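# Hang two metal bars on color-matched rack arms

## Task

Place each of the two short metal bars across the pair of rack arms whose labels (each label is mounted just above its own arm) have the same color as that bar's painted ends. Each bar must lie on both arms of its matching pair with its center between them, and it must stay there without any support from the robot. At the end both grippers must be opened and pulled away from the bars.

## Robot and tools

ROBOT. Two 7-joint arms, left_arm and right_arm, each ending in a two-finger parallel gripper. The arm names do not match the left and right sides of the images. There are three cameras, each 896x504: cam_high is a fixed overview, and cam_left_wrist and cam_right_wrist ride on the hands.

WORLD FRAME. The origin is on the floor plane z = 0, straight below the midpoint between the two arm bases, which are 0.70 m higher. +x points forward, the way both arms face. +y points toward left_arm. +z points up. The state line (left_arm: ... | right_arm: ...) gives each gripper's end_effector_position in metres and end_effector_quat_wxyz in this frame. These printed positions can be off, more so at long reach.

GRIPPER FRAME. +z runs along the fingers toward the tips, and the fingers close along y. The reported point sits between the pads when they are closed, under 1 cm behind the tips. Closing pushes the tips about 17 mm further along +z.

execute_actions(actions). actions is a list of actions. Each action is a table of up to 15 rows, and each row lasts one control step (1/30 s). A shorter table repeats its final row until 15 steps (0.5 s) have passed. Each row is a single list of 14 numbers in [-1, 1]: left_arm dx, dy, dz, rx, ry, rz, opening, then right_arm in the same order. Always send all 14. dx to rz are an offset, not a pose: expressed in that gripper's own axes and measured from its pose at the start of the action (for a call's first action, the last pose a result reported). Rows do not add up; each is measured from that same start. Scale: 1.0 equals 0.6 m or 180 degrees. rx, ry, rz form one rotation vector. opening is absolute: +1 fully open (0.145 m), -1 closed; a full close needs at least about 0.5 s. An empty list just returns state and images. Each step the command is clipped to within 70 mm and 16 degrees of the measured pose, and position wins over orientation when both cannot be met. After an action the arm only goes as far as its last clipped pose, so a large offset needs further actions.

move(target, speed, blocking). target is one 14-number row in the same layout: offsets in each gripper's axes, counted from the pose in the latest result that showed one; openings absolute and sent when the move begins. Each gripper follows a straight line and both arrive together, taking 0.5 to 10 s; anything longer is cut off at 10 s. speed is in m/s, 0.002 to 0.5, default 0.25; rotation is capped at twice that in rad/s. Paths ignore obstacles and the other arm. Grippers lag, drift and can far exceed speed, mainly with a nearly straight arm. Faster contact hits harder, and aiming further beyond contact presses harder. The result adds a move: line with the ending (done, off_target, moving, held, fault), the limits that acted and each gripper's distance from its target. If the ending names one arm, the other finished normally. held as ending: a check blocked that arm's final step. limits=paced: the sent pose was clipped. limits=held: some steps were blocked, after which the arm may surge. blocking=false returns after 0.5 s while motion continues; poll with wait(0), and nothing else moves until a result shows the end, unless you call stop.

wait(seconds), 0 to 10: arms keep their last commands; a running move continues and the wait ends early when it finishes. stop: brakes the running move, needs braking room (more when fast); fingers keep moving. zoom_image(camera, region): region [x0, y0, x1, y1] in pixels of that camera's latest image, origin top-left, at most 504x504. read_manual(section="licences") only gives licence text. finished_scene(scene): pass the current scene's number; it cannot be undone and reports success. Replying without any tool call ends all work.

OTHER RESULT LINES. "pose unreachable": the clearance check changed or blocked the named arm's command. "Hand target": the pose the controller is currently driving that gripper toward. grip_measured: actual finger opening, same scale as opening. FAULT: an arm stopped. MOTOR HOT appears from 85 °C; at 100 °C an OVER-TEMPERATURE FAULT stops the arm and cuts the hot motors, so loaded joints sag until cooled. Holding a load heats motors, also while you think; the robot holds its last command during thinking.

GRIPPING. To hold, keep commanding an opening well under grip_measured; a bigger gap squeezes harder, up to roughly 10 N per pad for objects up to about 11 cm wide. A fast close can press harder or even spring the fingers open.

IDLE ARM. In a reply's first call give it the offset back to where it should be, then zeros in later calls, always with its desired opening. An arm stopped by an object keeps pushing until given a new command.

JOINT RANGES (rad, base to gripper). left_arm: shoulder pitch -1.396 to 2.000, shoulder roll -0.175 to 2.000, upper arm roll -1.571 to 1.571, elbow 0.000 to 2.443, forearm roll -1.571 to 1.571, wrist pitch -0.785 to 0.785, wrist yaw -1.571 to 1.571. right_arm the same except shoulder pitch -1.300 to 2.000. Equal joint values mirror the arms.

CAMERAS. Calibration gives OpenCV pinhole+radial K, D and T_world_to_cam per camera; cam_high K=[[616.44,0,450.61],[0,616.44,252.56],[0,0,1]], located at about [-0.197, -0.681, 1.068]. Real cameras may differ by a few degrees and millimetres; wrist camera poses follow joint readings.

AVOID. Dropping or slamming bars, knocking anything out of the work area (this fails the task), arms hitting or pressing on each other (can end the scene), fast or deep pushes into the rack. Expect occasional brief tugs on a held bar or pushes on loose items; grip firmly and recheck before releasing.

Each tool is called after ">>>" as name(argument=value, ...) on one line, values as JSON.

## Session

>>> execute_actions(actions=[])

Scene clock: 0.00 s.
left_arm: end_effector_position=(+0.2687, +0.1476, +0.4469) grip_measured=+1.00 end_effector_quat_wxyz=(+0.010, +0.710, -0.002, +0.704) | right_arm: end_effector_position=(+0.2698, -0.1565, +0.4498) grip_measured=+1.00 end_effector_quat_wxyz=(+0.002, +0.709, -0.004, +0.705)
Joint positions: left_arm=[-0.438  0.333 -0.298  1.807  0.18  -0.279 -0.347  0.145] | right_arm=[-0.442  0.34  -0.278  1.818  0.184 -0.27  -0.361  0.145]
Joint velocities: left_arm=[ 0.055  0.055  0.012 -0.002 -0.037  0.037 -0.11  -0.   ] | right_arm=[-0.011 -0.055 -0.002 -0.002 -0.037 -0.022  0.022  0.   ]
Hand target (left_arm): +0.269, +0.148, +0.447; +0.010, +0.710, -0.002, +0.704
Hand target (right_arm): +0.270, -0.156, +0.450; +0.002, +0.709, -0.004, +0.705

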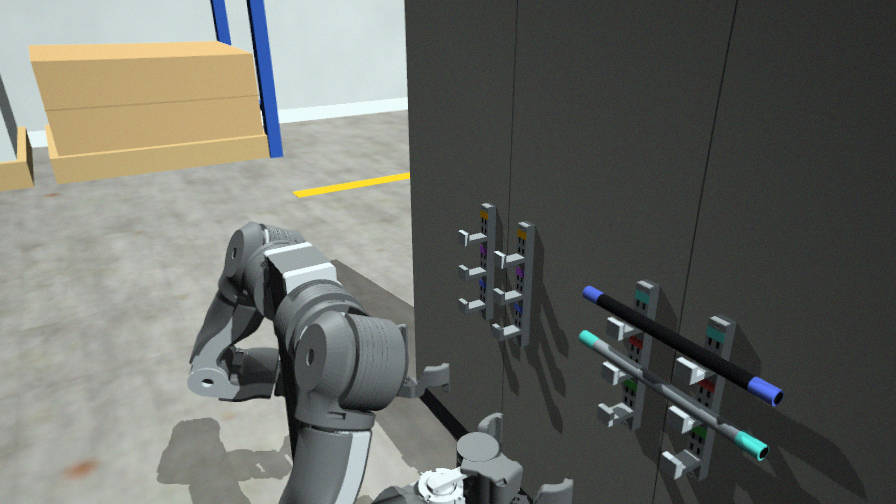

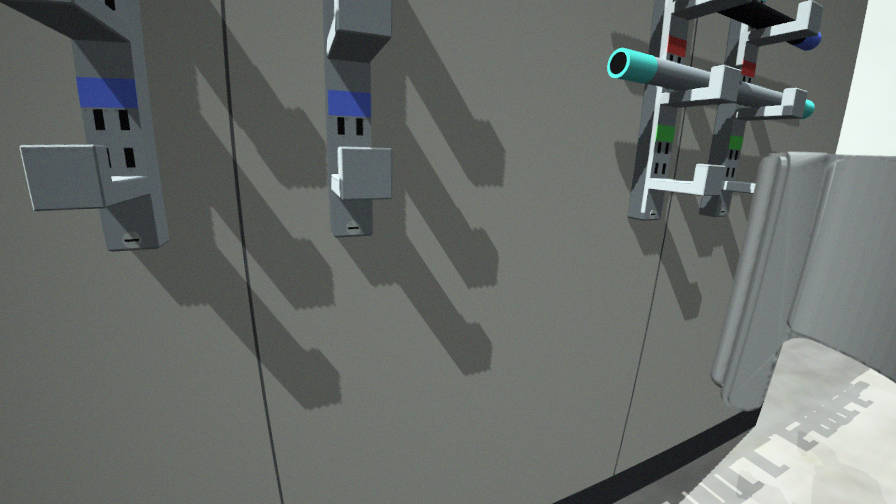

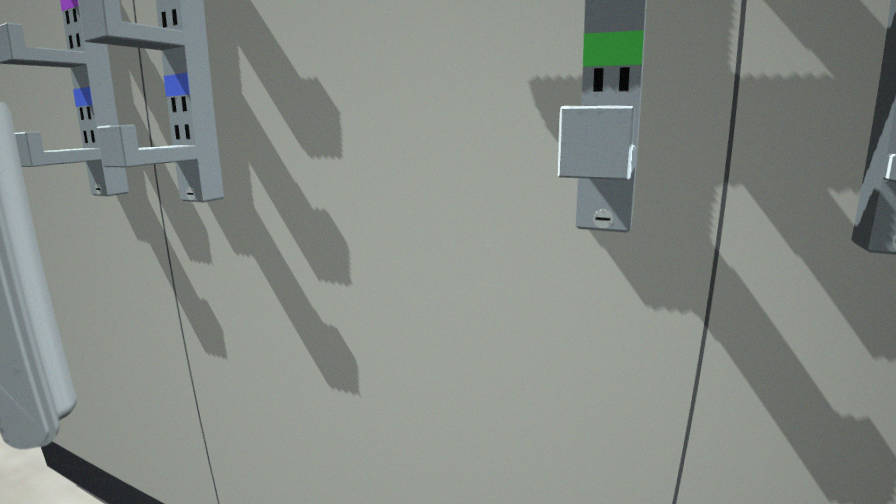

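>>> zoom_image(camera="cam_high", region=[560,250,820,500])

>>> zoom_image(camera="cam_high", region=[430,190,590,360])

Region (560, 250, 820, 500) of cam_high's 896x504 image, scaled by 1.938, with more detail than that image has; it fills the top 485 rows of this view, and the rest is white.

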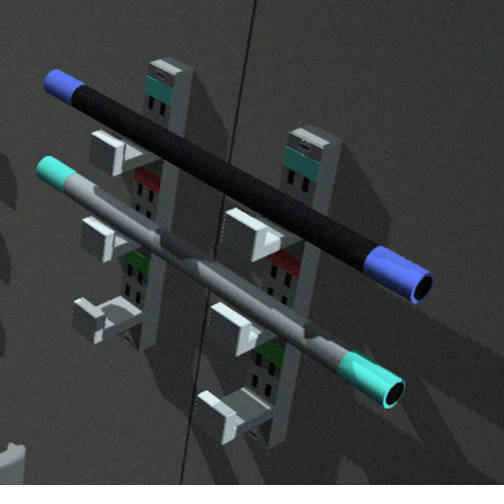

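Region (430, 190, 590, 360) of cam_high's 896x504 image, scaled by 2.965, with more detail than that image has; it fills the left 474 columns of this view, and the rest is white.

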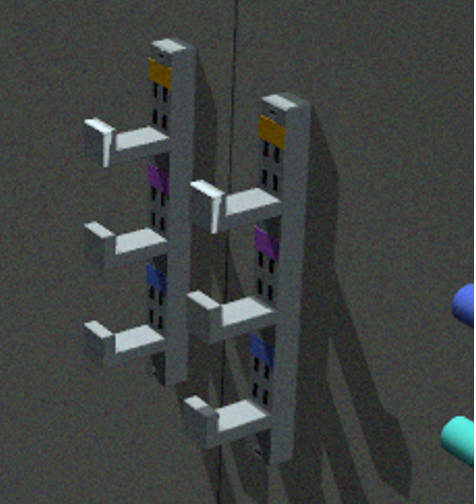

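>>> move(target=[0,0,0,0,0,0,1, 0.31,0.13,0.08,0.065,0.065,-0.497,0], speed=0.3)

Scene clock: 10.03 s.
left_arm: end_effector_position=(+0.2687, +0.1476, +0.4469) grip_measured=+1.00 end_effector_quat_wxyz=(+0.010, +0.710, -0.002, +0.704) | right_arm: end_effector_position=(+0.3167, -0.2281, +0.6365) grip_measured=+0.00 end_effector_quat_wxyz=(+0.430, +0.431, +0.556, +0.566)
Joint positions: left_arm=[-0.438  0.333 -0.298  1.807  0.18  -0.279 -0.347  0.145] | right_arm=[-0.725  1.356  0.468  2.158 -0.244  0.219 -0.145  0.076]
Joint velocities: left_arm=[ 0.011  0.033 -0.002  0.002 -0.051  0.037  0.095  0.   ] | right_arm=[-0.077  0.033 -0.012  0.002 -0.051 -0.051  0.007  0.   ]
Hand target (left_arm): +0.269, +0.148, +0.447; +0.010, +0.710, -0.002, +0.704
Hand target (right_arm): +0.317, -0.228, +0.637; +0.430, +0.430, +0.558, +0.565
Off the commanded pose (left_arm): 0.000 m, 0 deg.
Off the commanded pose (right_arm): 0.007 m, 1 deg.
move: off_target (right_arm)
camera_calibration (this result's frames):
cam_right_wrist: T_world_to_cam=[[0.388958, 0.0631656, 0.919087, -0.682621], [0.0160492, -0.99796, 0.0617942, -0.260881], [0.921116, -0.00928475, -0.389178, 0.00858007], [0, 0, 0, 1]] pos_world=[0.261795, -0.217151, 0.646849]

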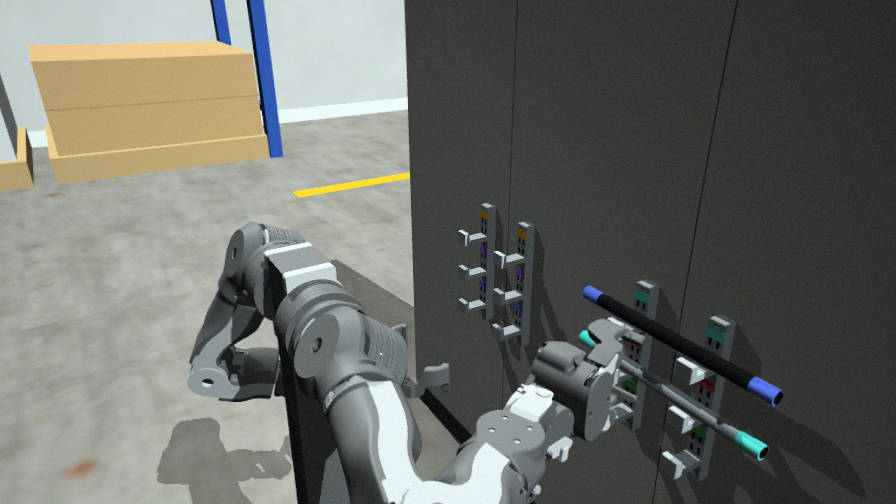

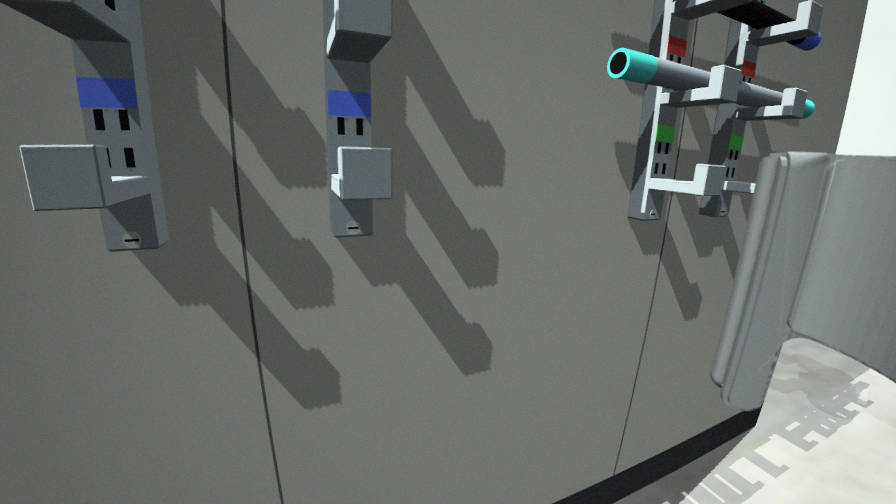

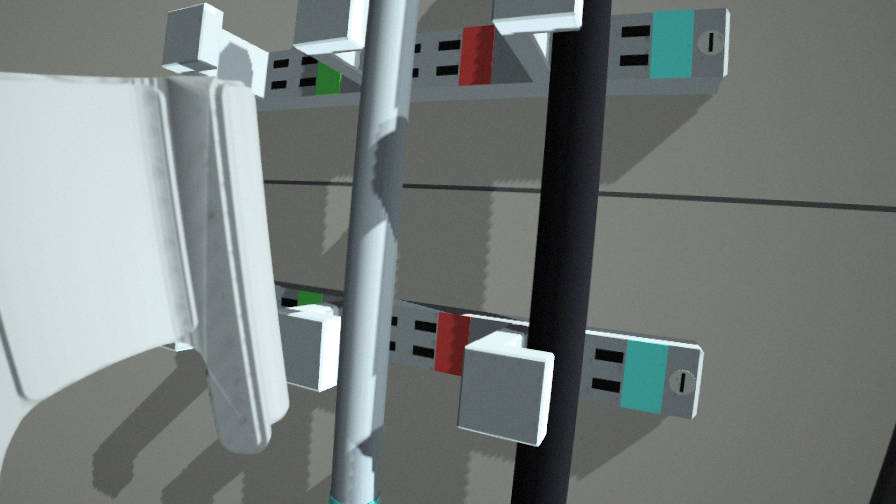

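>>> move(target=[0,0,0,0,0,0,1, -0.067,-0.025,0.12,0,0,0,-0.15], speed=0.15)

Scene clock: 12.47 s.
left_arm: end_effector_position=(+0.2687, +0.1476, +0.4469) grip_measured=+1.00 end_effector_quat_wxyz=(+0.010, +0.710, -0.002, +0.704) | right_arm: end_effector_position=(+0.3971, -0.2480, +0.6176) grip_measured=-0.15 end_effector_quat_wxyz=(+0.429, +0.434, +0.559, +0.561)
Joint positions: left_arm=[-0.438  0.333 -0.298  1.807  0.18  -0.279 -0.347  0.145] | right_arm=[-1.059  1.965  0.509  1.713  0.216  0.107 -0.6    0.064]
Joint velocities: left_arm=[ 0.011  0.055  0.007 -0.007 -0.051  0.007  0.007  0.   ] | right_arm=[-0.033  0.011  0.012 -0.012 -0.037 -0.022 -0.007 -0.   ]
Hand target (left_arm): +0.269, +0.148, +0.447; +0.010, +0.710, -0.002, +0.704
Hand target (right_arm): +0.397, -0.247, +0.619; +0.429, +0.433, +0.556, +0.565
Off the commanded pose (left_arm): 0.000 m, 0 deg.
Off the commanded pose (right_arm): 0.004 m, 1 deg.
move: off_target (right_arm)
camera_calibration (this result's frames):
cam_right_wrist: T_world_to_cam=[[0.399394, 0.0669467, 0.914332, -0.695569], [0.0134753, -0.997651, 0.0671611, -0.283033], [0.91668, -0.0145029, -0.399358, -0.0662513], [0, 0, 0, 1]] pos_world=[0.342351, -0.236763, 0.628531]

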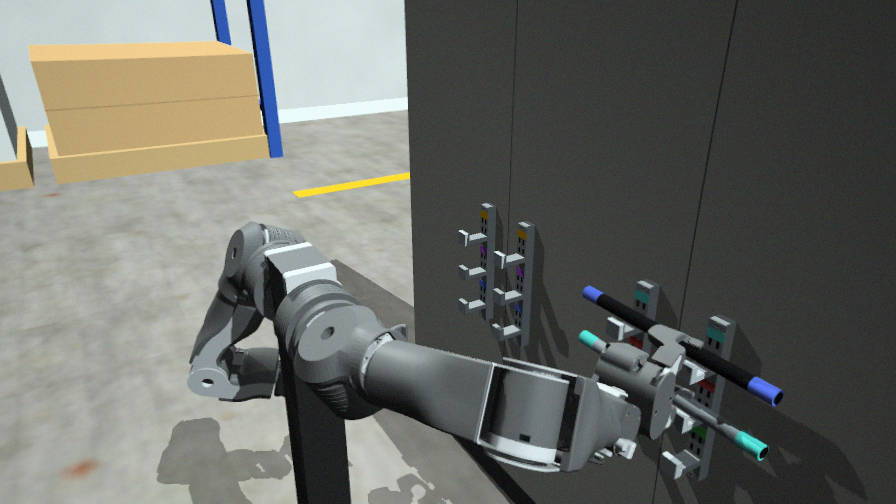

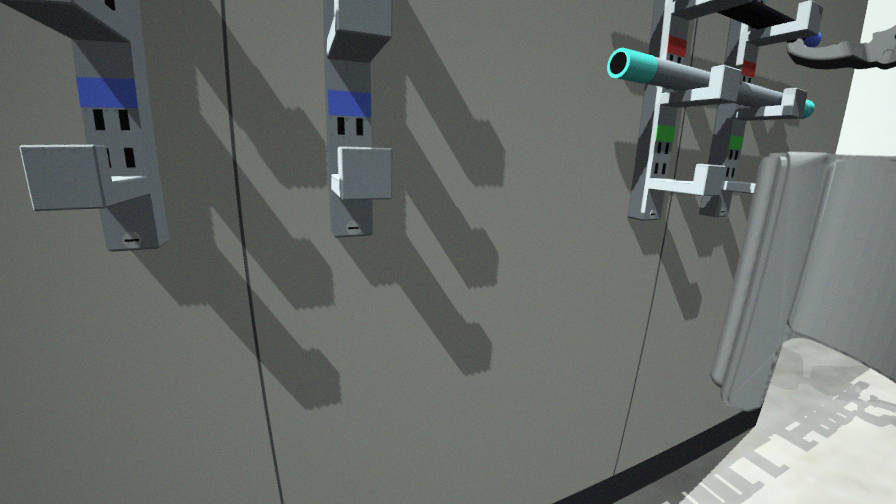

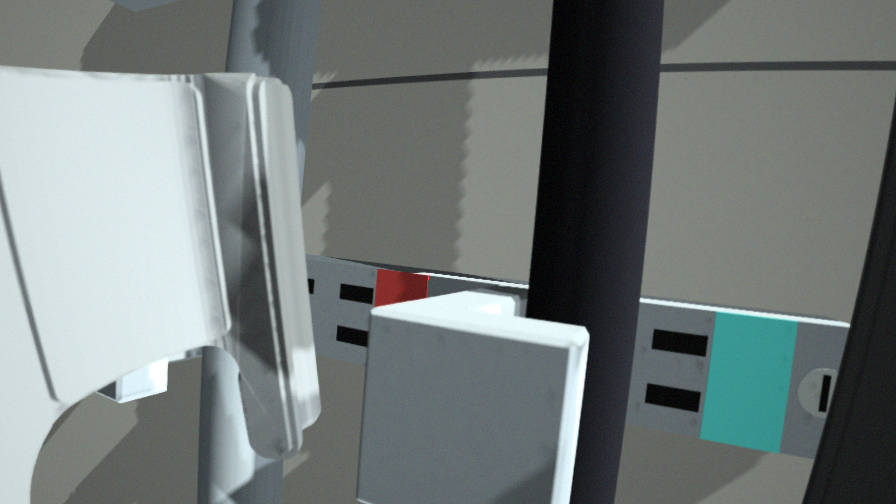

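>>> move(target=[0,0,0,0,0,0,1, -0.01,0,-0.085,0,-0.04,0,-0.15], speed=0.15)

>>> move(target=[0,0,0,0,0,0,1, -0.125,0.003,0.0,0,-0.043,0,-0.15], speed=0.15)

Scene clock: 15.17 s.
left_arm: end_effector_position=(+0.2687, +0.1476, +0.4469) grip_measured=+1.00 end_effector_quat_wxyz=(+0.010, +0.710, -0.002, +0.704) | right_arm: end_effector_position=(+0.3486, -0.2676, +0.6183) grip_measured=-0.15 end_effector_quat_wxyz=(+0.463, +0.469, +0.530, +0.534)
Joint positions: left_arm=[-0.438  0.333 -0.298  1.807  0.18  -0.279 -0.347  0.145] | right_arm=[-0.836  1.621  0.401  1.958  0.     0.283 -0.436  0.064]
Joint velocities: left_arm=[-0.077 -0.099  0.002  0.007  0.037 -0.022  0.022  0.   ] | right_arm=[-0.099  0.011 -0.007 -0.002 -0.007  0.022 -0.022  0.   ]
Hand target (left_arm): +0.269, +0.148, +0.447; +0.010, +0.710, -0.002, +0.704
Hand target (right_arm): +0.349, -0.267, +0.619; +0.464, +0.467, +0.531, +0.533
Off the commanded pose (left_arm): 0.000 m, 0 deg.
Off the commanded pose (right_arm): 0.001 m, 0 deg.
move: done
camera_calibration (this result's frames):
cam_right_wrist: T_world_to_cam=[[0.403212, 0.013796, 0.915003, -0.691512], [-0.111425, -0.991706, 0.0640536, -0.254979], [0.908298, -0.127781, -0.39833, -0.049853], [0, 0, 0, 1]] pos_world=[0.295696, -0.249695, 0.62921]

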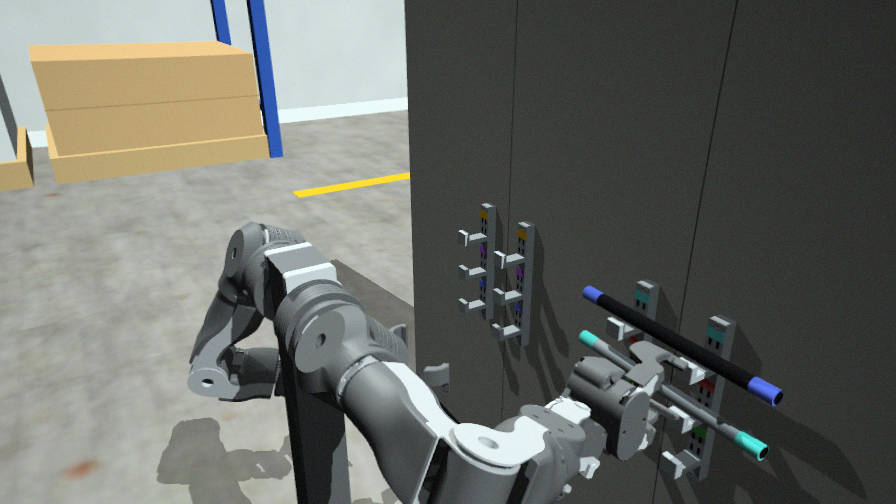

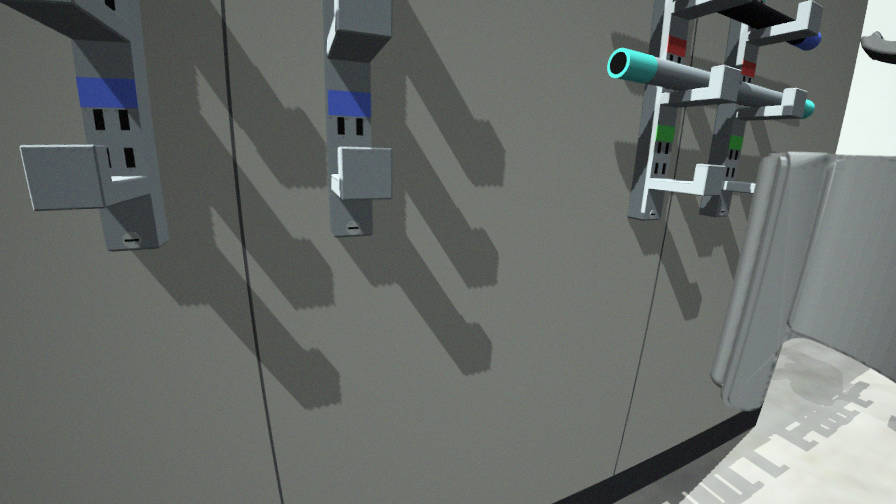

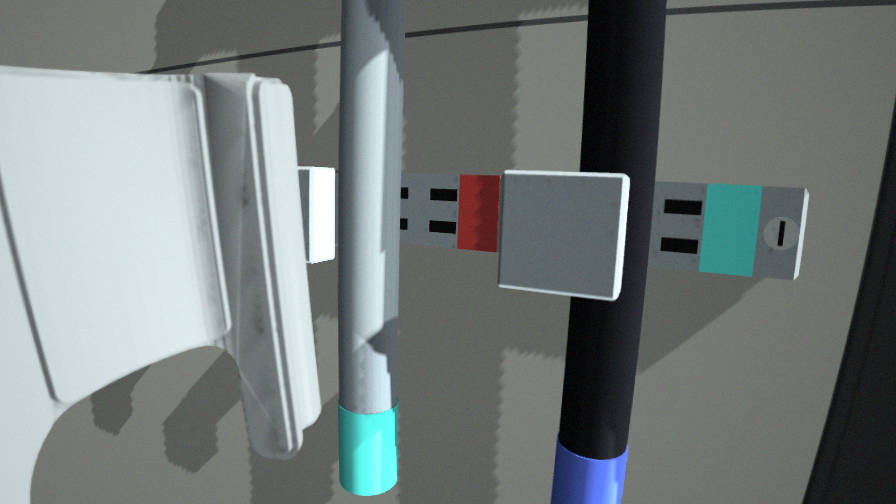

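Scene clock: 16.00 s.
left_arm: end_effector_position=(+0.2687, +0.1476, +0.4469) grip_measured=+1.00 end_effector_quat_wxyz=(+0.010, +0.710, -0.002, +0.704) | right_arm: end_effector_position=(+0.3588, -0.3423, +0.6188) grip_measured=-0.15 end_effector_quat_wxyz=(+0.500, +0.503, +0.497, +0.500)
Joint positions: left_arm=[-0.438  0.333 -0.298  1.807  0.18  -0.279 -0.347  0.145] | right_arm=[-0.783  1.542  0.421  1.738 -0.019  0.158 -0.358  0.064]
Joint velocities: left_arm=[-0.033  0.011 -0.007 -0.017  0.022 -0.037  0.007  0.   ] | right_arm=[-0.011 -0.099 -0.007  0.002 -0.022  0.081 -0.037 -0.   ]
Hand target (left_arm): +0.269, +0.148, +0.447; +0.010, +0.710, -0.002, +0.704
Hand target (right_arm): +0.359, -0.342, +0.620; +0.499, +0.503, +0.497, +0.502
Off the commanded pose (left_arm): 0.000 m, 0 deg.
Off the commanded pose (right_arm): 0.001 m, 0 deg.
move: done
camera_calibration (this result's frames):
cam_right_wrist: T_world_to_cam=[[0.401136, -0.0380352, 0.915229, -0.712135], [-0.246314, -0.966817, 0.067778, -0.273323], [0.882281, -0.252622, -0.397194, -0.102553], [0, 0, 0, 1]] pos_world=[0.30882, -0.317246, 0.629558]

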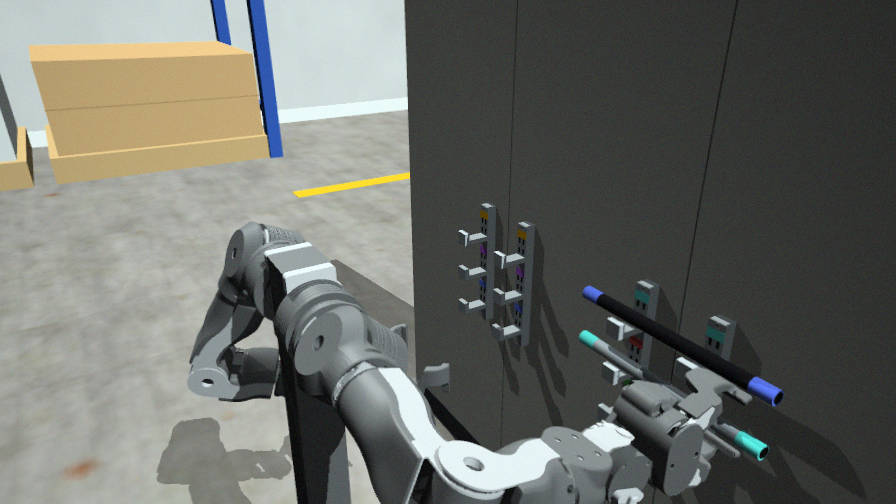

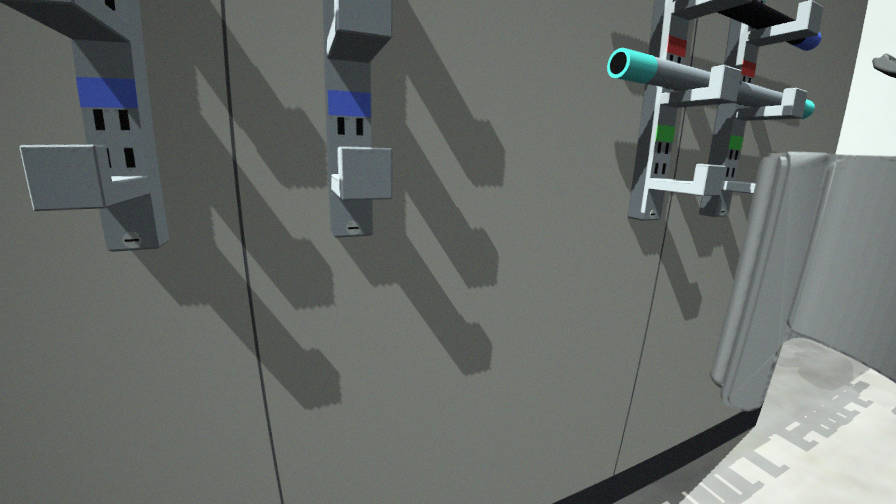

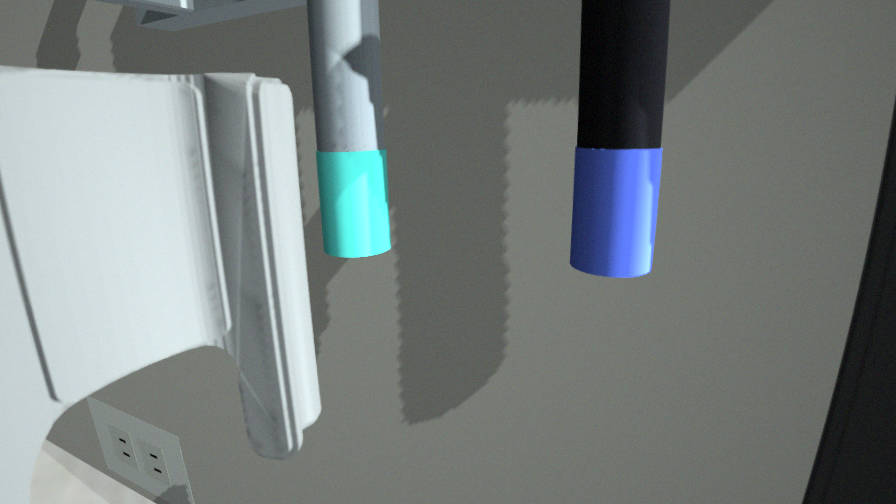

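>>> move(target=[0,0,0,0,0,0,1, 0.04,0.003,0.0,0,0,0,-0.15], speed=0.1)

>>> move(target=[0,0,0,0,0,0,1, 0,0,0.13,0,0,0,-0.15], speed=0.08)

Scene clock: 17.60 s.
left_arm: end_effector_position=(+0.2687, +0.1476, +0.4469) grip_measured=+1.00 end_effector_quat_wxyz=(+0.010, +0.710, -0.002, +0.704) | right_arm: end_effector_position=(+0.3585, -0.3178, +0.6202) grip_measured=-0.15 end_effector_quat_wxyz=(+0.497, +0.504, +0.499, +0.500)
Joint positions: left_arm=[-0.438  0.333 -0.298  1.807  0.18  -0.279 -0.347  0.145] | right_arm=[-0.804  1.589  0.415  1.833  0.026  0.268 -0.391  0.064]
Joint velocities: left_arm=[-0.099 -0.099  0.007  0.007 -0.007 -0.037 -0.022  0.   ] | right_arm=[-0.055  0.055 -0.002  0.007  0.022 -0.081 -0.007 -0.   ]
Hand target (left_arm): +0.269, +0.148, +0.447; +0.010, +0.710, -0.002, +0.704
Hand target (right_arm): +0.359, -0.318, +0.620; +0.499, +0.503, +0.498, +0.500
Off the commanded pose (left_arm): 0.000 m, 0 deg.
Off the commanded pose (right_arm): 0.001 m, 0 deg.
move: done
camera_calibration (this result's frames):
cam_right_wrist: T_world_to_cam=[[0.405287, -0.0381196, 0.913394, -0.712762], [-0.243221, -0.967617, 0.0675387, -0.251017], [0.881241, -0.24953, -0.401434, -0.0915966], [0, 0, 0, 1]] pos_world=[0.308539, -0.292915, 0.631216]

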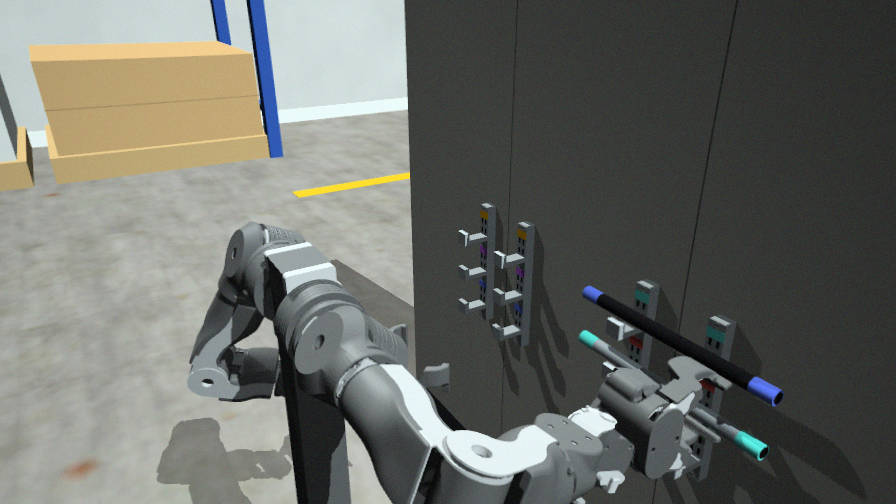

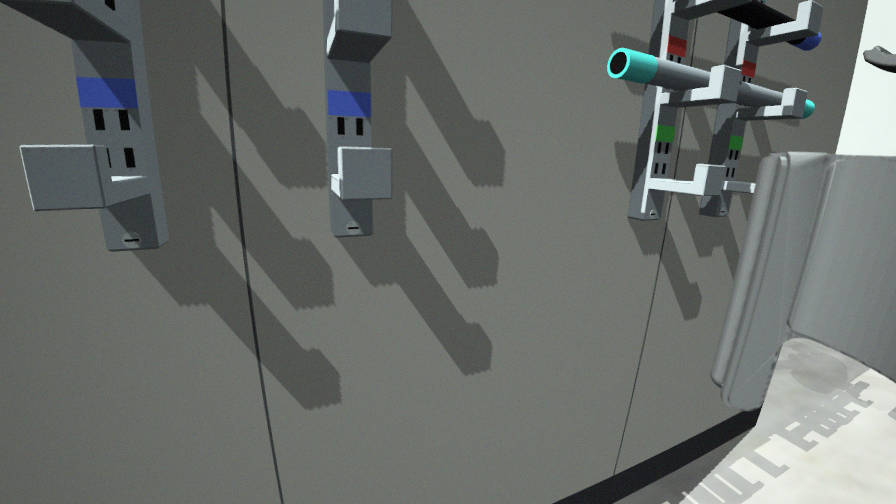

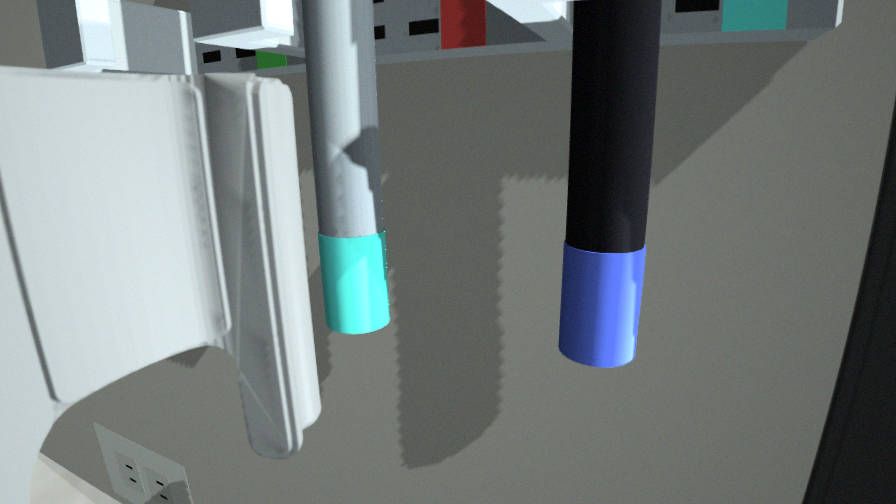

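Scene clock: 18.93 s.
left_arm: end_effector_position=(+0.2687, +0.1476, +0.4469) grip_measured=+1.00 end_effector_quat_wxyz=(+0.010, +0.710, -0.002, +0.704) | right_arm: end_effector_position=(+0.4362, -0.3172, +0.6165) grip_measured=-0.15 end_effector_quat_wxyz=(+0.496, +0.506, +0.498, +0.500)
Joint positions: left_arm=[-0.438  0.333 -0.298  1.807  0.18  -0.279 -0.347  0.145] | right_arm=[-1.278  2.008  0.758  1.444  0.329  0.174 -0.522  0.064]
Joint velocities: left_arm=[-0.077  0.055  0.012  0.007 -0.066 -0.095 -0.037  0.   ] | right_arm=[-0.011 -0.099  0.002  0.012 -0.066 -0.066 -0.037 -0.   ]
Hand target (left_arm): +0.269, +0.148, +0.447; +0.010, +0.710, -0.002, +0.704
Hand target (right_arm): +0.437, -0.317, +0.617; +0.495, +0.506, +0.499, +0.500
Off the commanded pose (left_arm): 0.000 m, 0 deg.
Off the commanded pose (right_arm): 0.003 m, 0 deg.
joint sent to its limit (right arm) — the command would take joint 2 (shoulder roll) past its upper limit, so that joint was sent only as far as its limit.
move: done
camera_calibration (this result's frames):
cam_right_wrist: T_world_to_cam=[[0.408142, -0.041542, 0.911973, -0.742306], [-0.244904, -0.96733, 0.0655398, -0.229266], [0.879456, -0.250095, -0.404981, -0.158639], [0, 0, 0, 1]] pos_world=[0.386334, -0.292288, 0.627743]

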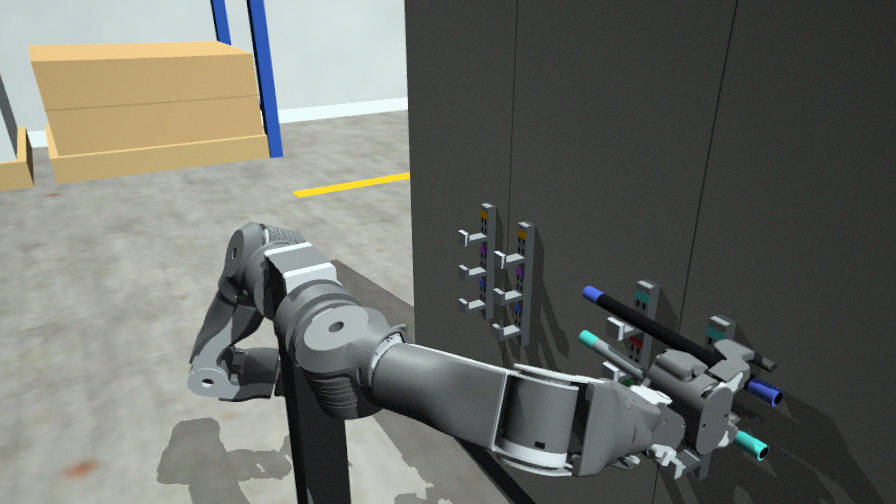

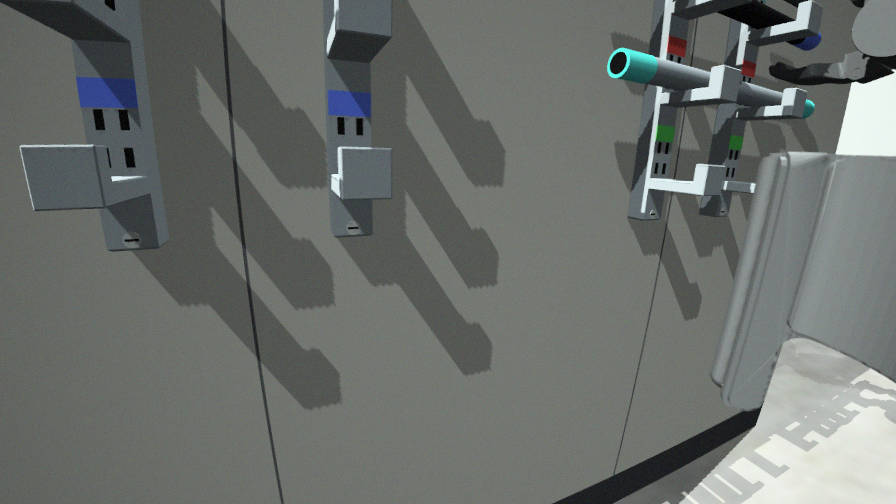

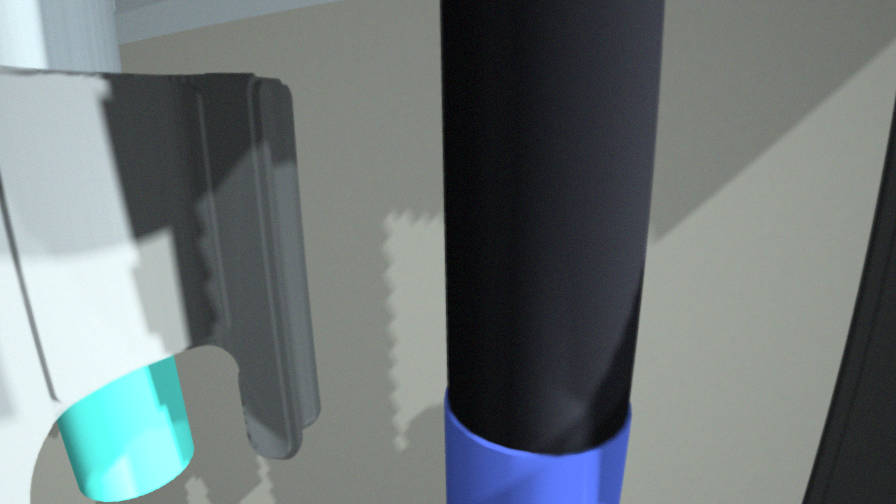

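>>> execute_actions(actions=[[[0,0,0,0,0,0,1, 0,0,0.012,0,0,0,-0.4],[0,0,0,0,0,0,1, 0,0,0.012,0,0,0,-0.55],[0,0,0,0,0,0,1, 0,0,0.012,0,0,0,-0.65],[0,0,0,0,0,0,1, 0,0,0.012,0,0,0,-0.75],[0,0,0,0,0,0,1, 0,0,0.012,0,0,0,-0.85],[0,0,0,0,0,0,1, 0,0,0.012,0,0,0,-1]],[[0,0,0,0,0,0,1, 0,0,0,0,0,0,-1]]])

Scene clock: 21.43 s.
left_arm: end_effector_position=(+0.2687, +0.1476, +0.4469) grip_measured=+1.00 end_effector_quat_wxyz=(+0.010, +0.710, -0.002, +0.704) | right_arm: end_effector_position=(+0.4422, -0.3188, +0.6194) grip_measured=-0.77 end_effector_quat_wxyz=(+0.489, +0.510, +0.506, +0.496)
Joint positions: left_arm=[-0.438  0.333 -0.298  1.807  0.18  -0.279 -0.347  0.145] | right_arm=[-1.304  2.007  0.826  1.411  0.303  0.155 -0.449  0.018]
Joint velocities: left_arm=[-0.011  0.033 -0.002 -0.007 -0.007  0.007 -0.037  0.   ] | right_arm=[ 0.033  0.055  0.012  0.007  0.066  0.022 -0.051 -0.   ]
Hand target (left_arm): +0.269, +0.148, +0.447; +0.010, +0.710, -0.002, +0.704
Hand target (right_arm): +0.442, -0.319, +0.619; +0.489, +0.510, +0.506, +0.496
Off the commanded pose (left_arm): 0.000 m, 0 deg.
Off the commanded pose (right_arm): 0.000 m, 0 deg.
camera_calibration (this result's frames):
cam_right_wrist: T_world_to_cam=[[0.429092, -0.0389974, 0.902419, -0.750016], [-0.236329, -0.969113, 0.0704929, -0.236917], [0.871796, -0.243516, -0.425054, -0.145111], [0, 0, 0, 1]] pos_world=[0.392342, -0.294184, 0.631849]

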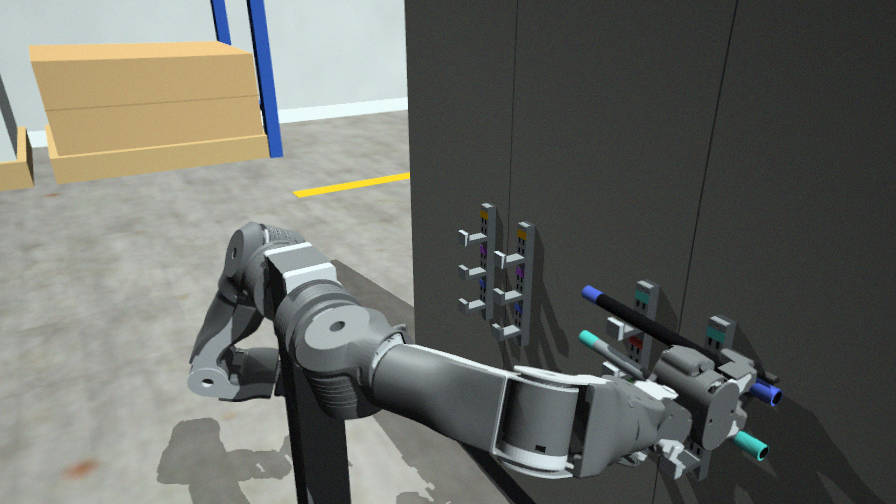

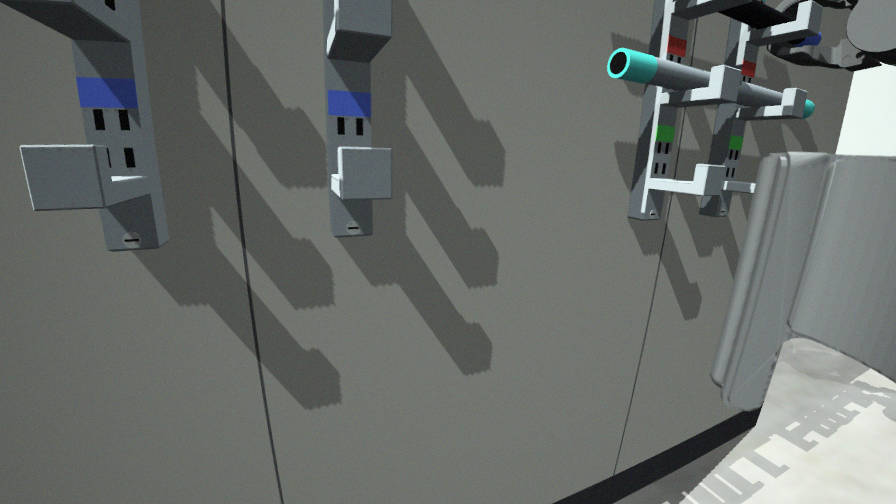

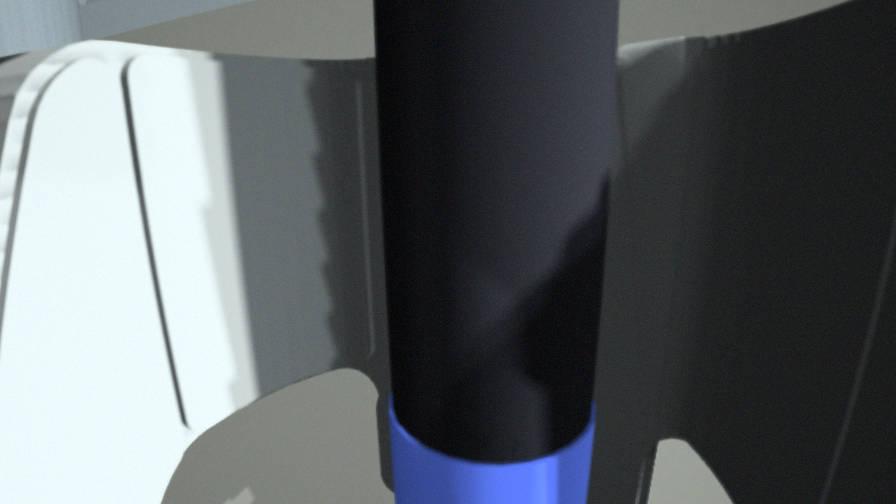

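>>> move(target=[0,0,0,0,0,0,1, 0,0.055,-0.015,0,0,0,-1], speed=0.05)

Scene clock: 36.07 s.
left_arm: end_effector_position=(+0.2687, +0.1476, +0.4469) grip_measured=+1.00 end_effector_quat_wxyz=(+0.010, +0.710, -0.002, +0.704) | right_arm: end_effector_position=(+0.4342, -0.3185, +0.6515) grip_measured=-0.77 end_effector_quat_wxyz=(+0.488, +0.509, +0.508, +0.495)
Joint positions: left_arm=[-0.438  0.333 -0.298  1.807  0.18  -0.279 -0.347  0.145] | right_arm=[-1.159  1.934  0.826  1.496  0.254  0.182 -0.315  0.018]
Joint velocities: left_arm=[-0.011  0.055  0.002 -0.002 -0.051 -0.051 -0.022 -0.   ] | right_arm=[-0.033 -0.011  0.017  0.002  0.007 -0.037 -0.022 -0.   ]
Hand target (left_arm): +0.269, +0.148, +0.447; +0.010, +0.710, -0.002, +0.704
Hand target (right_arm): +0.434, -0.319, +0.653; +0.489, +0.509, +0.506, +0.496
Off the commanded pose (left_arm): 0.000 m, 0 deg.
Off the commanded pose (right_arm): 0.001 m, 0 deg.
move: done
camera_calibration (this result's frames):
cam_right_wrist: T_world_to_cam=[[0.43208, -0.0354687, 0.901138, -0.77484], [-0.232925, -0.969712, 0.0735155, -0.244458], [0.871237, -0.241662, -0.427254, -0.122253], [0, 0, 0, 1]] pos_world=[0.384363, -0.29408, 0.663976]

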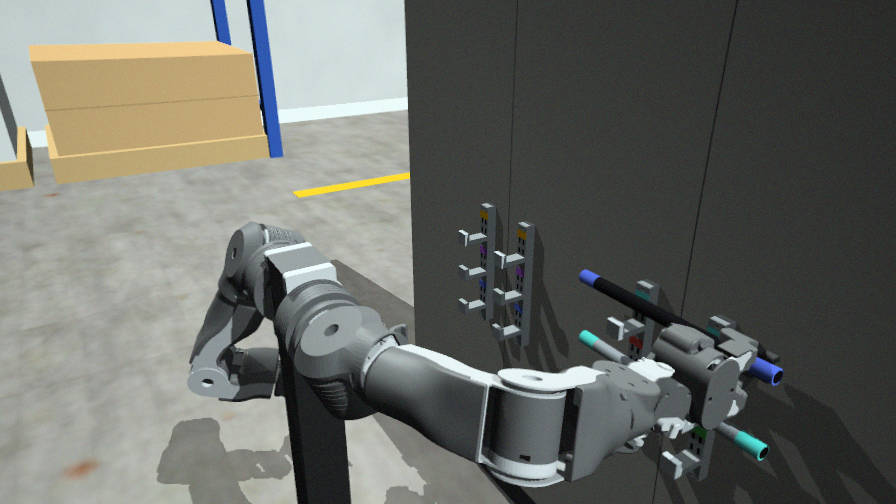

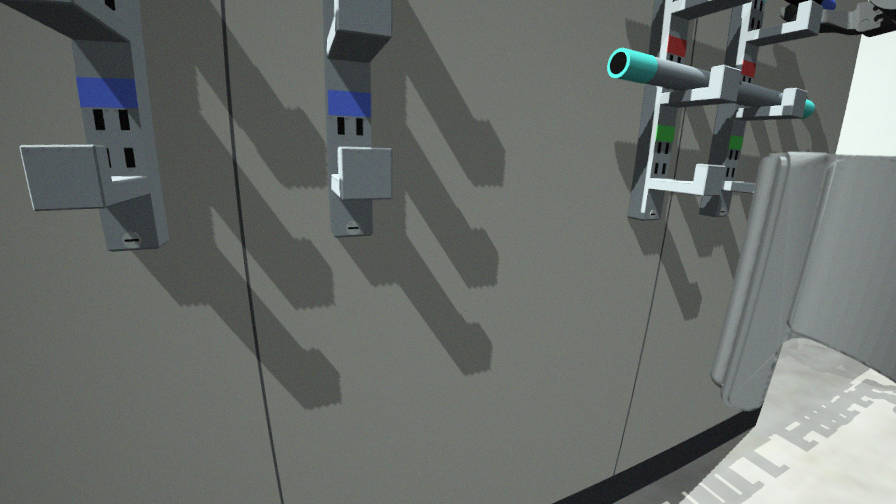

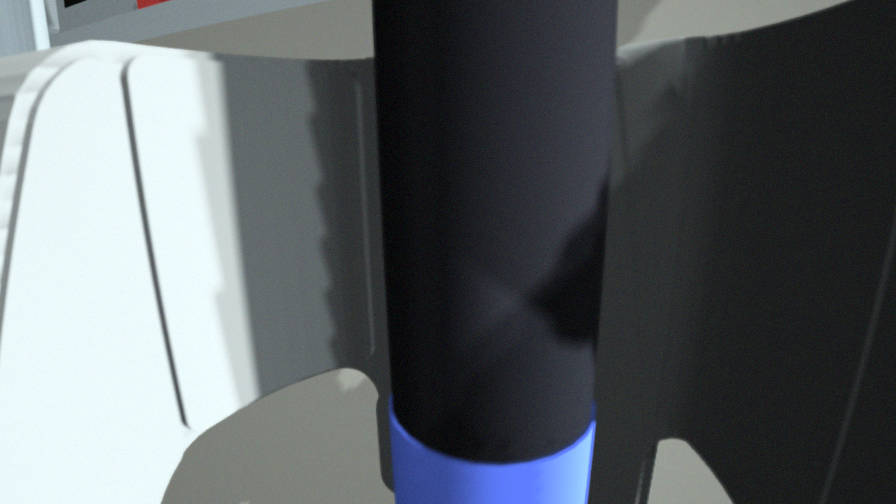

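>>> move(target=[0.25,0.1,-0.02,0,0,0.5,-0.2, 0,0,-0.125,0,0,0,-1], speed=0.15)

Scene clock: 42.37 s.
left_arm: end_effector_position=(+0.2566, +0.0908, +0.5952) grip_measured=-0.20 end_effector_quat_wxyz=(+0.465, -0.483, +0.509, -0.540) | right_arm: end_effector_position=(+0.3588, -0.3195, +0.6524) grip_measured=-0.77 end_effector_quat_wxyz=(+0.487, +0.510, +0.510, +0.493)
Joint positions: left_arm=[-0.125  0.548 -0.697  2.444 -1.563  0.788  0.49   0.061] | right_arm=[-0.989  1.51   0.826  1.868 -0.038  0.246 -0.112  0.018]
Joint velocities: left_arm=[ 0.033  0.033  0.002 -0.012 -0.022  0.051  0.022  0.   ] | right_arm=[ 0.033 -0.143  0.002  0.012 -0.007 -0.051  0.022 -0.   ]
Hand target (left_arm): +0.256, +0.090, +0.595; +0.463, -0.483, +0.510, -0.540
Hand target (right_arm): +0.359, -0.319, +0.656; +0.489, +0.507, +0.508, +0.496
Off the commanded pose (left_arm): 0.003 m, 5 deg.
Off the commanded pose (right_arm): 0.002 m, 0 deg.
joint sent to its limit (left arm) — the command would take joint 4 (elbow) past its upper limit, joint 5 (forearm roll) past its lower limit and joint 6 (wrist pitch) past its upper limit, so those joints were sent only as far as their limits.
move: off_target (left_arm)
camera_calibration (this result's frames):
cam_left_wrist: T_world_to_cam=[[-0.381392, -0.0419725, -0.92346, 0.643051], [-0.138443, 0.990296, 0.0121672, -0.0532661], [0.913988, 0.132487, -0.383502, 0.0314694], [0, 0, 0, 1]] pos_world=[0.209118, 0.0755703, 0.606549]
cam_right_wrist: T_world_to_cam=[[0.4381, -0.0322375, 0.898348, -0.742477], [-0.232186, -0.969503, 0.0784399, -0.266405], [0.868423, -0.242948, -0.432224, -0.0525538], [0, 0, 0, 1]] pos_world=[0.309063, -0.294984, 0.665185]

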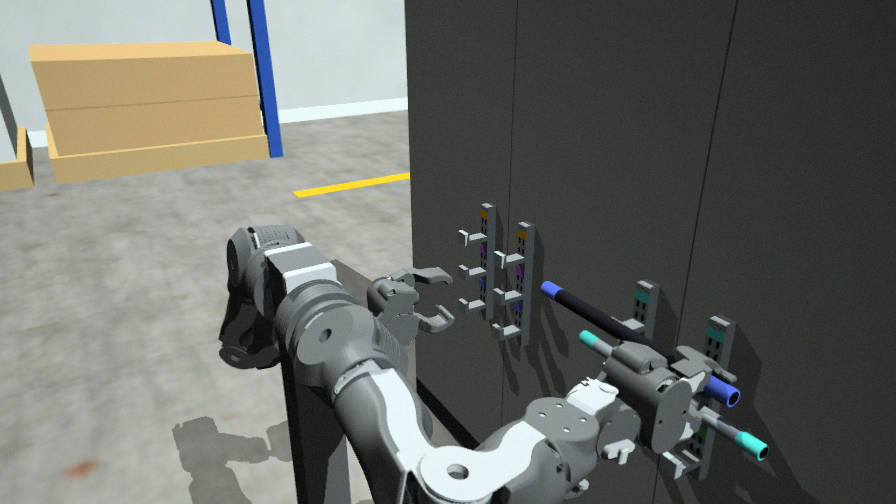

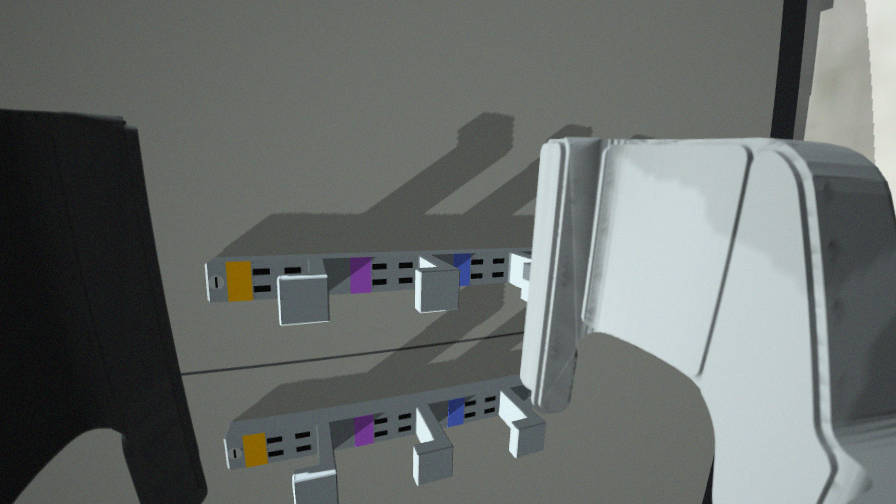

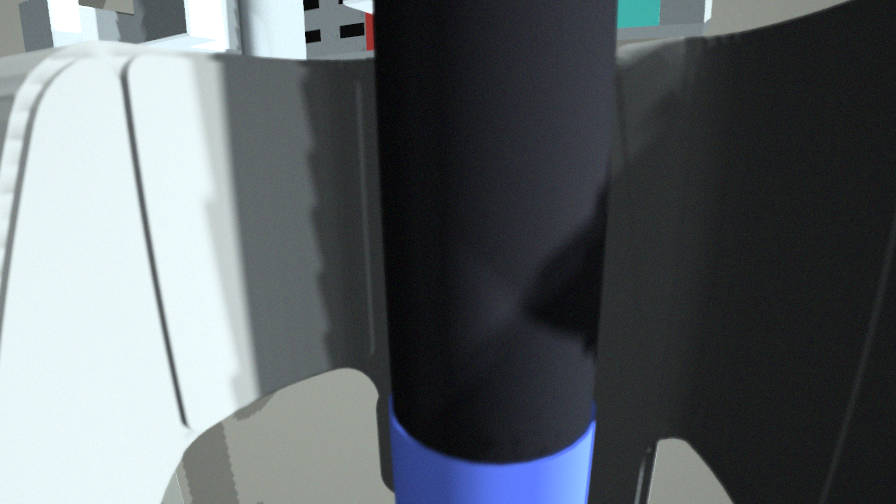

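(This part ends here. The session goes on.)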